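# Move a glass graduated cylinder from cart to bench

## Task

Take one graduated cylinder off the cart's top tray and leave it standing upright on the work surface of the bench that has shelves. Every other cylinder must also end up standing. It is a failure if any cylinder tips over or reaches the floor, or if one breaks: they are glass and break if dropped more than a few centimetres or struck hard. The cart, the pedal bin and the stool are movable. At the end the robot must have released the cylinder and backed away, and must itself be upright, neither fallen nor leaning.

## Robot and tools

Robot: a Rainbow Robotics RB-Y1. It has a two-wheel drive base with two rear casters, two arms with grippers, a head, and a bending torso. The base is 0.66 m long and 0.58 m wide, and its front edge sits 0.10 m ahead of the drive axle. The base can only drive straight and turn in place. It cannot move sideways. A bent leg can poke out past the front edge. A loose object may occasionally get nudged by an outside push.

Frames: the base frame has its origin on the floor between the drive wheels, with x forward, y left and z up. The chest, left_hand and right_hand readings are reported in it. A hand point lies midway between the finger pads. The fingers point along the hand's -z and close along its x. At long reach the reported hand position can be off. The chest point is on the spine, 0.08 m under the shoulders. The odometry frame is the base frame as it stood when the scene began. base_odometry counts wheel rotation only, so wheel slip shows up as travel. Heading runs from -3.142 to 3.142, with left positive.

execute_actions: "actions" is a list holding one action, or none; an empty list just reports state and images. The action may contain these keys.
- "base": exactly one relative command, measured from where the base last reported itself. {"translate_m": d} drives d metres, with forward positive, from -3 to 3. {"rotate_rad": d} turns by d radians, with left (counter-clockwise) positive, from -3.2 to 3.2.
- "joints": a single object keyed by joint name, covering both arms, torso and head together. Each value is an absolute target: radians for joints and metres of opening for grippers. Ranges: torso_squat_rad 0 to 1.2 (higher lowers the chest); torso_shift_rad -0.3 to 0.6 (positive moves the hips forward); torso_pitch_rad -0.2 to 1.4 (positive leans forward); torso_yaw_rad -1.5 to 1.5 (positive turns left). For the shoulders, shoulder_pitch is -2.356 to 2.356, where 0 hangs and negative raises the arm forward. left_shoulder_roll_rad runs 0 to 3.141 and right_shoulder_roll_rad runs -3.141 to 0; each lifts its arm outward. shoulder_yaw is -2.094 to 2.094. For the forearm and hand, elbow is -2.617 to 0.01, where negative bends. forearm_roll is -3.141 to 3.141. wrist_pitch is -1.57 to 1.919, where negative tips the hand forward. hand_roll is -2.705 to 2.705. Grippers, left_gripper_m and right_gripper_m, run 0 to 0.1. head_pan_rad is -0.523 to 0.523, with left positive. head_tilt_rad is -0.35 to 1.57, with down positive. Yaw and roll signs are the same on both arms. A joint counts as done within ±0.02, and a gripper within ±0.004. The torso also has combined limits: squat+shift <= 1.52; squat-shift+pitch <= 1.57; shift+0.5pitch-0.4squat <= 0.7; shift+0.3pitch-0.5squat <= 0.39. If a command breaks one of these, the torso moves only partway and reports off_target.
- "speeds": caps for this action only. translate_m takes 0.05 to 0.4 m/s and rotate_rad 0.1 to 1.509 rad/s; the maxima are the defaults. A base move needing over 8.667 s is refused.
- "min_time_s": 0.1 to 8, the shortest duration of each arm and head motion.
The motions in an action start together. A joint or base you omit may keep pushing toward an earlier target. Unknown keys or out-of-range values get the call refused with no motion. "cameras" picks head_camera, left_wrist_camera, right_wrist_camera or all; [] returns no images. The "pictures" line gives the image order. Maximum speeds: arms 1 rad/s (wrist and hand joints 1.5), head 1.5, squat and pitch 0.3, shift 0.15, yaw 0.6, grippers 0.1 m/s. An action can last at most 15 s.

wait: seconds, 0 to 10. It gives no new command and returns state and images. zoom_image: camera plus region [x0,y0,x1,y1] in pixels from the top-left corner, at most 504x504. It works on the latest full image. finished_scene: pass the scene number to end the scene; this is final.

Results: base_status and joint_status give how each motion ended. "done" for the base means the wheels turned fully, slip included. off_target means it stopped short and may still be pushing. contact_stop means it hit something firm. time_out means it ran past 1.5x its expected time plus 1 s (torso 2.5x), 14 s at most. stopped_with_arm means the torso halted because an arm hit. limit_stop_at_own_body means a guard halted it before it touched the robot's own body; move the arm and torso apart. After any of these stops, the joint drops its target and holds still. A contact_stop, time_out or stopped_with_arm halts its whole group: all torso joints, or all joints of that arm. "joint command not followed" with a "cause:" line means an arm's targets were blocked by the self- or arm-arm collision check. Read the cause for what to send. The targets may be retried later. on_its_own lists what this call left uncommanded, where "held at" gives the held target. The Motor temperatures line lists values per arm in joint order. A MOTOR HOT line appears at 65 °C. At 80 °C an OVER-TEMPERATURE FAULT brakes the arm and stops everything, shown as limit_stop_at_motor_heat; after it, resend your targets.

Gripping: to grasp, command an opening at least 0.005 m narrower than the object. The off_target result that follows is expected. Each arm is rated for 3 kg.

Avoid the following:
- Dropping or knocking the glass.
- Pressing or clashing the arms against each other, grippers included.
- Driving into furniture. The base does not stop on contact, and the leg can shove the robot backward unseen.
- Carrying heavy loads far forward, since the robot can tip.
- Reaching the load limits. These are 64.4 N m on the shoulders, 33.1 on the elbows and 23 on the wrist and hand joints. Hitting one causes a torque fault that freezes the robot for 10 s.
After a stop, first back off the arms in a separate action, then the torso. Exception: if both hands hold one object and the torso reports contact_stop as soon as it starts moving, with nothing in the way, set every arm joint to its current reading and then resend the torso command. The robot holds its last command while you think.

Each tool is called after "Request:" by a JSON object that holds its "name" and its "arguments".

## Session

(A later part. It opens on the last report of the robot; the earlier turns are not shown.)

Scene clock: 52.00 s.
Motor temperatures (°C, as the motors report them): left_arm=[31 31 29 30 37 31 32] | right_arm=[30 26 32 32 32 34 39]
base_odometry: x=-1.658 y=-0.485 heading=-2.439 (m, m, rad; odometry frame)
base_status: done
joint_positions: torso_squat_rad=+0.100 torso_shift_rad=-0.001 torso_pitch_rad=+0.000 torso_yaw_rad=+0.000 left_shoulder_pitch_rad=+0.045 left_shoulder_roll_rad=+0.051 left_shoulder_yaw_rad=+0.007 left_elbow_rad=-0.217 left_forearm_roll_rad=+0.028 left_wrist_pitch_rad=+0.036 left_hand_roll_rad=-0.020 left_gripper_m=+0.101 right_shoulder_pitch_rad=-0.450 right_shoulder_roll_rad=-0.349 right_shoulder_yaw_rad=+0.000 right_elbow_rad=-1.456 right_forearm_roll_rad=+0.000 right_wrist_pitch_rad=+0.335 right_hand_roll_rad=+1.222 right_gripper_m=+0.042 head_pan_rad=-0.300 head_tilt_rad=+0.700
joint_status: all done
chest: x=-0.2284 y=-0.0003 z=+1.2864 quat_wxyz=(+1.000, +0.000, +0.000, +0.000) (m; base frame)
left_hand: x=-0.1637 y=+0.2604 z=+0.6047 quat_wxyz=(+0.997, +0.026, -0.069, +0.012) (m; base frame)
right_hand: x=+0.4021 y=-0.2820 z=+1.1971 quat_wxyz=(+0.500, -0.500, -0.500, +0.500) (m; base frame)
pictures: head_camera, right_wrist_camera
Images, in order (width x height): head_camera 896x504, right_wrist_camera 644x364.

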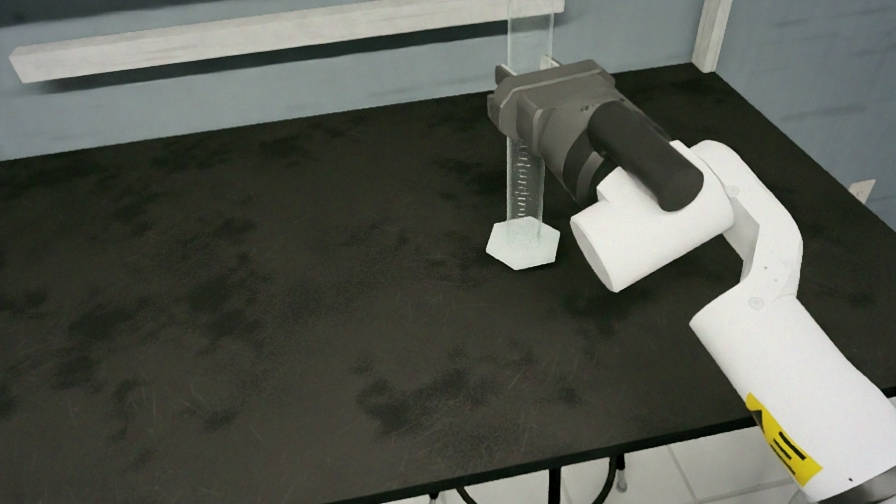

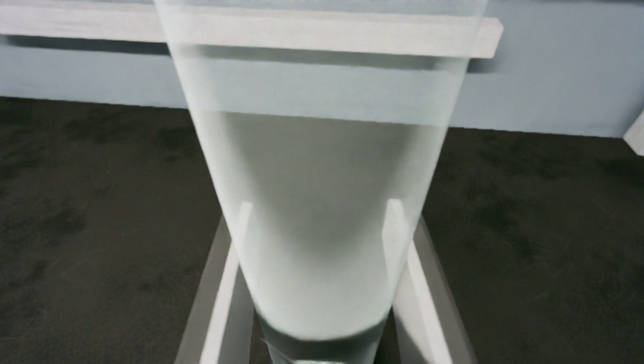

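Request:
{"name": "execute_actions", "arguments": {"actions": [{"joints": {"torso_squat_rad": 0.37}}], "cameras": ["head_camera", "right_wrist_camera"]}}

Scene clock: 54.10 s.
Motor temperatures (°C, as the motors report them): left_arm=[31 31 29 30 37 31 32] | right_arm=[30 26 32 32 32 34 39]
base_odometry: x=-1.658 y=-0.485 heading=-2.439 (m, m, rad; odometry frame)
base_status: not commanded
joint_positions: torso_squat_rad=+0.370 torso_shift_rad=-0.001 torso_pitch_rad=+0.000 torso_yaw_rad=+0.000 left_shoulder_pitch_rad=+0.045 left_shoulder_roll_rad=+0.051 left_shoulder_yaw_rad=+0.007 left_elbow_rad=-0.217 left_forearm_roll_rad=+0.028 left_wrist_pitch_rad=+0.036 left_hand_roll_rad=-0.020 left_gripper_m=+0.101 right_shoulder_pitch_rad=-0.450 right_shoulder_roll_rad=-0.349 right_shoulder_yaw_rad=+0.000 right_elbow_rad=-1.456 right_forearm_roll_rad=+0.000 right_wrist_pitch_rad=+0.335 right_hand_roll_rad=+1.222 right_gripper_m=+0.042 head_pan_rad=-0.300 head_tilt_rad=+0.700
joint_status: all done
chest: x=-0.2285 y=-0.0003 z=+1.2425 quat_wxyz=(+1.000, +0.000, +0.000, +0.000) (m; base frame)
left_hand: x=-0.1636 y=+0.2604 z=+0.5608 quat_wxyz=(+0.997, +0.026, -0.069, +0.012) (m; base frame)
right_hand: x=+0.4020 y=-0.2820 z=+1.1533 quat_wxyz=(+0.500, -0.500, -0.500, +0.500) (m; base frame)
pictures: head_camera, right_wrist_camera
Images, in order (width x height): head_camera 896x504, right_wrist_camera 644x364.

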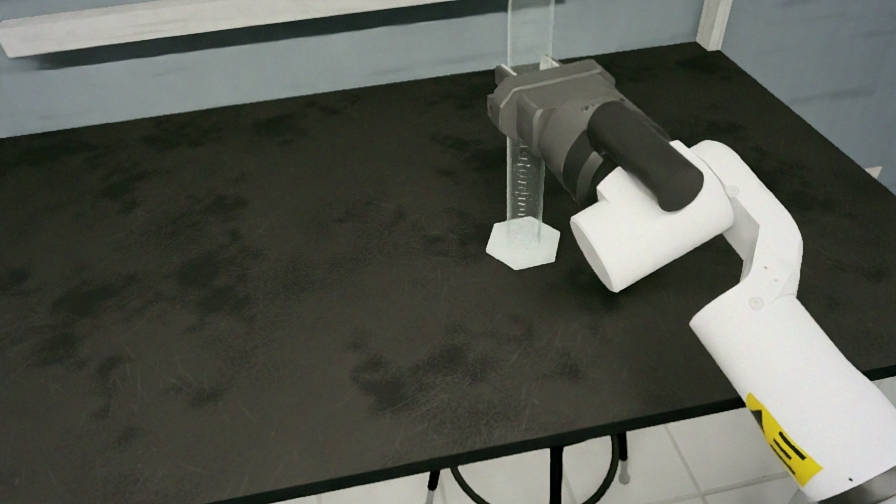

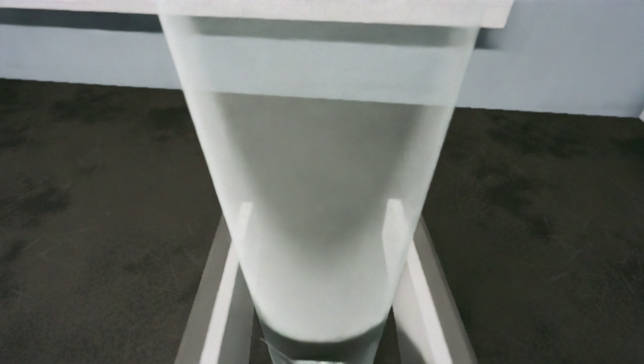

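Request:
{"name": "execute_actions", "arguments": {"actions": [{"joints": {"torso_squat_rad": 0.40}}], "cameras": ["head_camera"]}}

Scene clock: 55.10 s.
Motor temperatures (°C, as the motors report them): left_arm=[31 31 29 30 37 31 32] | right_arm=[30 26 32 32 32 34 39]
base_odometry: x=-1.658 y=-0.485 heading=-2.439 (m, m, rad; odometry frame)
base_status: not commanded
joint_positions: torso_squat_rad=+0.400 torso_shift_rad=-0.001 torso_pitch_rad=-0.001 torso_yaw_rad=+0.000 left_shoulder_pitch_rad=+0.045 left_shoulder_roll_rad=+0.051 left_shoulder_yaw_rad=+0.007 left_elbow_rad=-0.217 left_forearm_roll_rad=+0.028 left_wrist_pitch_rad=+0.036 left_hand_roll_rad=-0.020 left_gripper_m=+0.101 right_shoulder_pitch_rad=-0.450 right_shoulder_roll_rad=-0.349 right_shoulder_yaw_rad=+0.000 right_elbow_rad=-1.456 right_forearm_roll_rad=+0.000 right_wrist_pitch_rad=+0.335 right_hand_roll_rad=+1.222 right_gripper_m=+0.042 head_pan_rad=-0.300 head_tilt_rad=+0.700
joint_status: all done
chest: x=-0.2286 y=-0.0003 z=+1.2347 quat_wxyz=(+1.000, +0.000, +0.000, +0.000) (m; base frame)
left_hand: x=-0.1636 y=+0.2604 z=+0.5529 quat_wxyz=(+0.997, +0.026, -0.070, +0.012) (m; base frame)
right_hand: x=+0.4020 y=-0.2817 z=+1.1464 quat_wxyz=(+0.499, -0.500, -0.501, +0.500) (m; base frame)
pictures: head_camera
Images, in order (width x height): head_camera 896x504.

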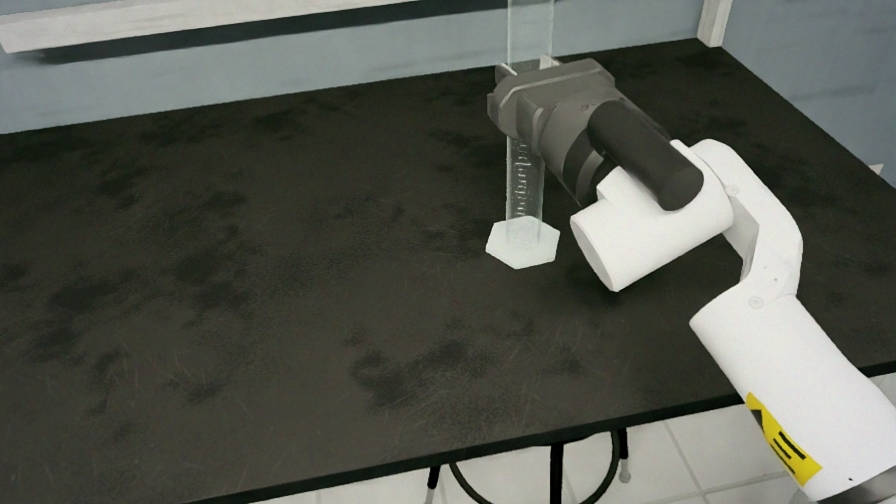

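Request:
{"name": "execute_actions", "arguments": {"actions": [{"joints": {"right_gripper_m": 0.1}}], "cameras": ["head_camera", "right_wrist_camera"]}}

Scene clock: 56.37 s.
Motor temperatures (°C, as the motors report them): left_arm=[31 31 29 30 37 31 32] | right_arm=[30 26 32 32 32 34 39]
base_odometry: x=-1.658 y=-0.485 heading=-2.439 (m, m, rad; odometry frame)
base_status: not commanded
joint_positions: torso_squat_rad=+0.400 torso_shift_rad=-0.001 torso_pitch_rad=-0.001 torso_yaw_rad=+0.000 left_shoulder_pitch_rad=+0.045 left_shoulder_roll_rad=+0.051 left_shoulder_yaw_rad=+0.007 left_elbow_rad=-0.217 left_forearm_roll_rad=+0.028 left_wrist_pitch_rad=+0.036 left_hand_roll_rad=-0.020 left_gripper_m=+0.101 right_shoulder_pitch_rad=-0.450 right_shoulder_roll_rad=-0.349 right_shoulder_yaw_rad=+0.000 right_elbow_rad=-1.456 right_forearm_roll_rad=+0.000 right_wrist_pitch_rad=+0.335 right_hand_roll_rad=+1.222 right_gripper_m=+0.100 head_pan_rad=-0.300 head_tilt_rad=+0.700
joint_status: all done
chest: x=-0.2286 y=-0.0003 z=+1.2347 quat_wxyz=(+1.000, +0.000, +0.000, +0.000) (m; base frame)
left_hand: x=-0.1636 y=+0.2604 z=+0.5529 quat_wxyz=(+0.997, +0.026, -0.070, +0.012) (m; base frame)
right_hand: x=+0.4020 y=-0.2817 z=+1.1462 quat_wxyz=(+0.500, -0.500, -0.500, +0.500) (m; base frame)
pictures: head_camera, right_wrist_camera
Images, in order (width x height): head_camera 896x504, right_wrist_camera 644x364.

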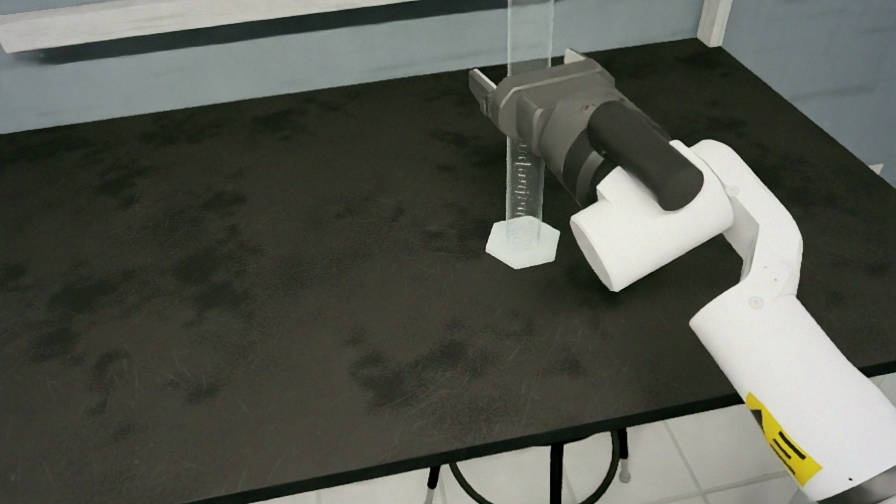

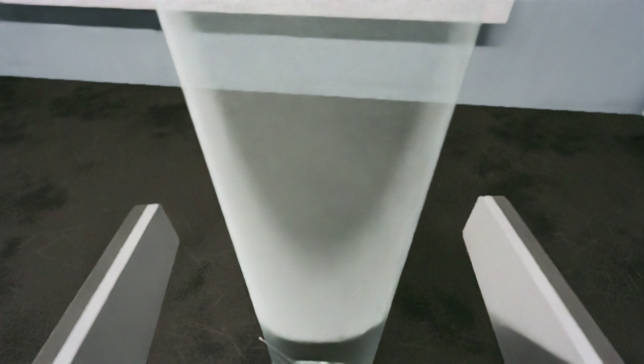

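Released cleanly, didn't move. Backing away.

Request:
{"name": "execute_actions", "arguments": {"actions": [{"base": {"translate_m": -0.5}, "speeds": {"translate_m": 0.25}, "joints": {"head_tilt_rad": 0.45}}], "cameras": ["head_camera", "right_wrist_camera"]}}

Scene clock: 59.73 s.
Motor temperatures (°C, as the motors report them): left_arm=[31 31 29 30 37 31 32] | right_arm=[30 26 32 32 32 34 39]
base_odometry: x=-1.276 y=-0.162 heading=-2.440 (m, m, rad; odometry frame)
base_status: done
joint_positions: torso_squat_rad=+0.400 torso_shift_rad=-0.001 torso_pitch_rad=+0.000 torso_yaw_rad=+0.000 left_shoulder_pitch_rad=+0.045 left_shoulder_roll_rad=+0.051 left_shoulder_yaw_rad=+0.007 left_elbow_rad=-0.217 left_forearm_roll_rad=+0.028 left_wrist_pitch_rad=+0.036 left_hand_roll_rad=-0.020 left_gripper_m=+0.101 right_shoulder_pitch_rad=-0.450 right_shoulder_roll_rad=-0.349 right_shoulder_yaw_rad=+0.000 right_elbow_rad=-1.456 right_forearm_roll_rad=+0.000 right_wrist_pitch_rad=+0.335 right_hand_roll_rad=+1.222 right_gripper_m=+0.100 head_pan_rad=-0.300 head_tilt_rad=+0.450
joint_status: all done
chest: x=-0.2285 y=-0.0003 z=+1.2347 quat_wxyz=(+1.000, +0.000, +0.000, +0.000) (m; base frame)
left_hand: x=-0.1637 y=+0.2604 z=+0.5529 quat_wxyz=(+0.997, +0.026, -0.069, +0.012) (m; base frame)
right_hand: x=+0.4021 y=-0.2818 z=+1.1460 quat_wxyz=(+0.500, -0.500, -0.500, +0.500) (m; base frame)
pictures: head_camera, right_wrist_camera
Images, in order (width x height): head_camera 896x504, right_wrist_camera 644x364.

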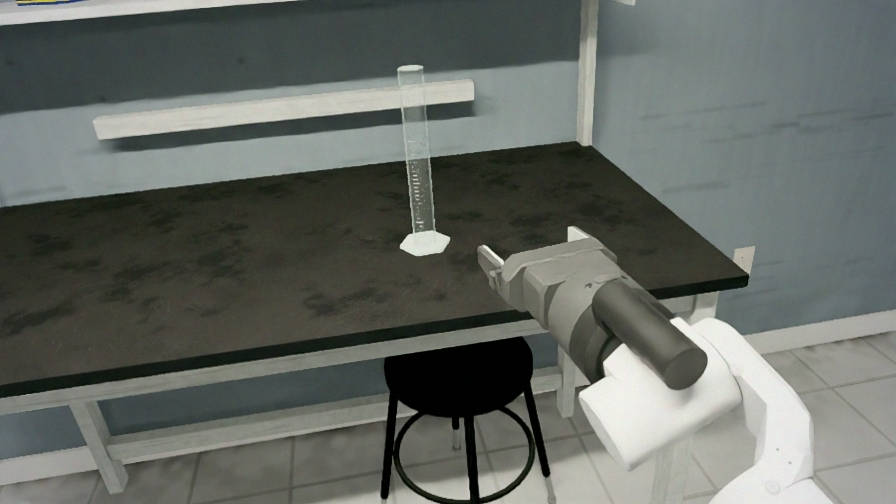

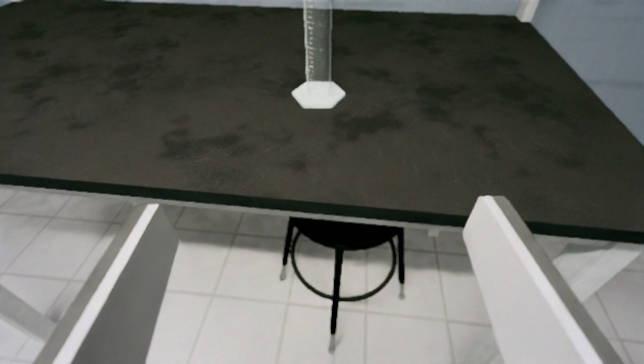

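Request:
{"name": "finished_scene", "arguments": {"scene": 2}}

The scene is finished: the task was done.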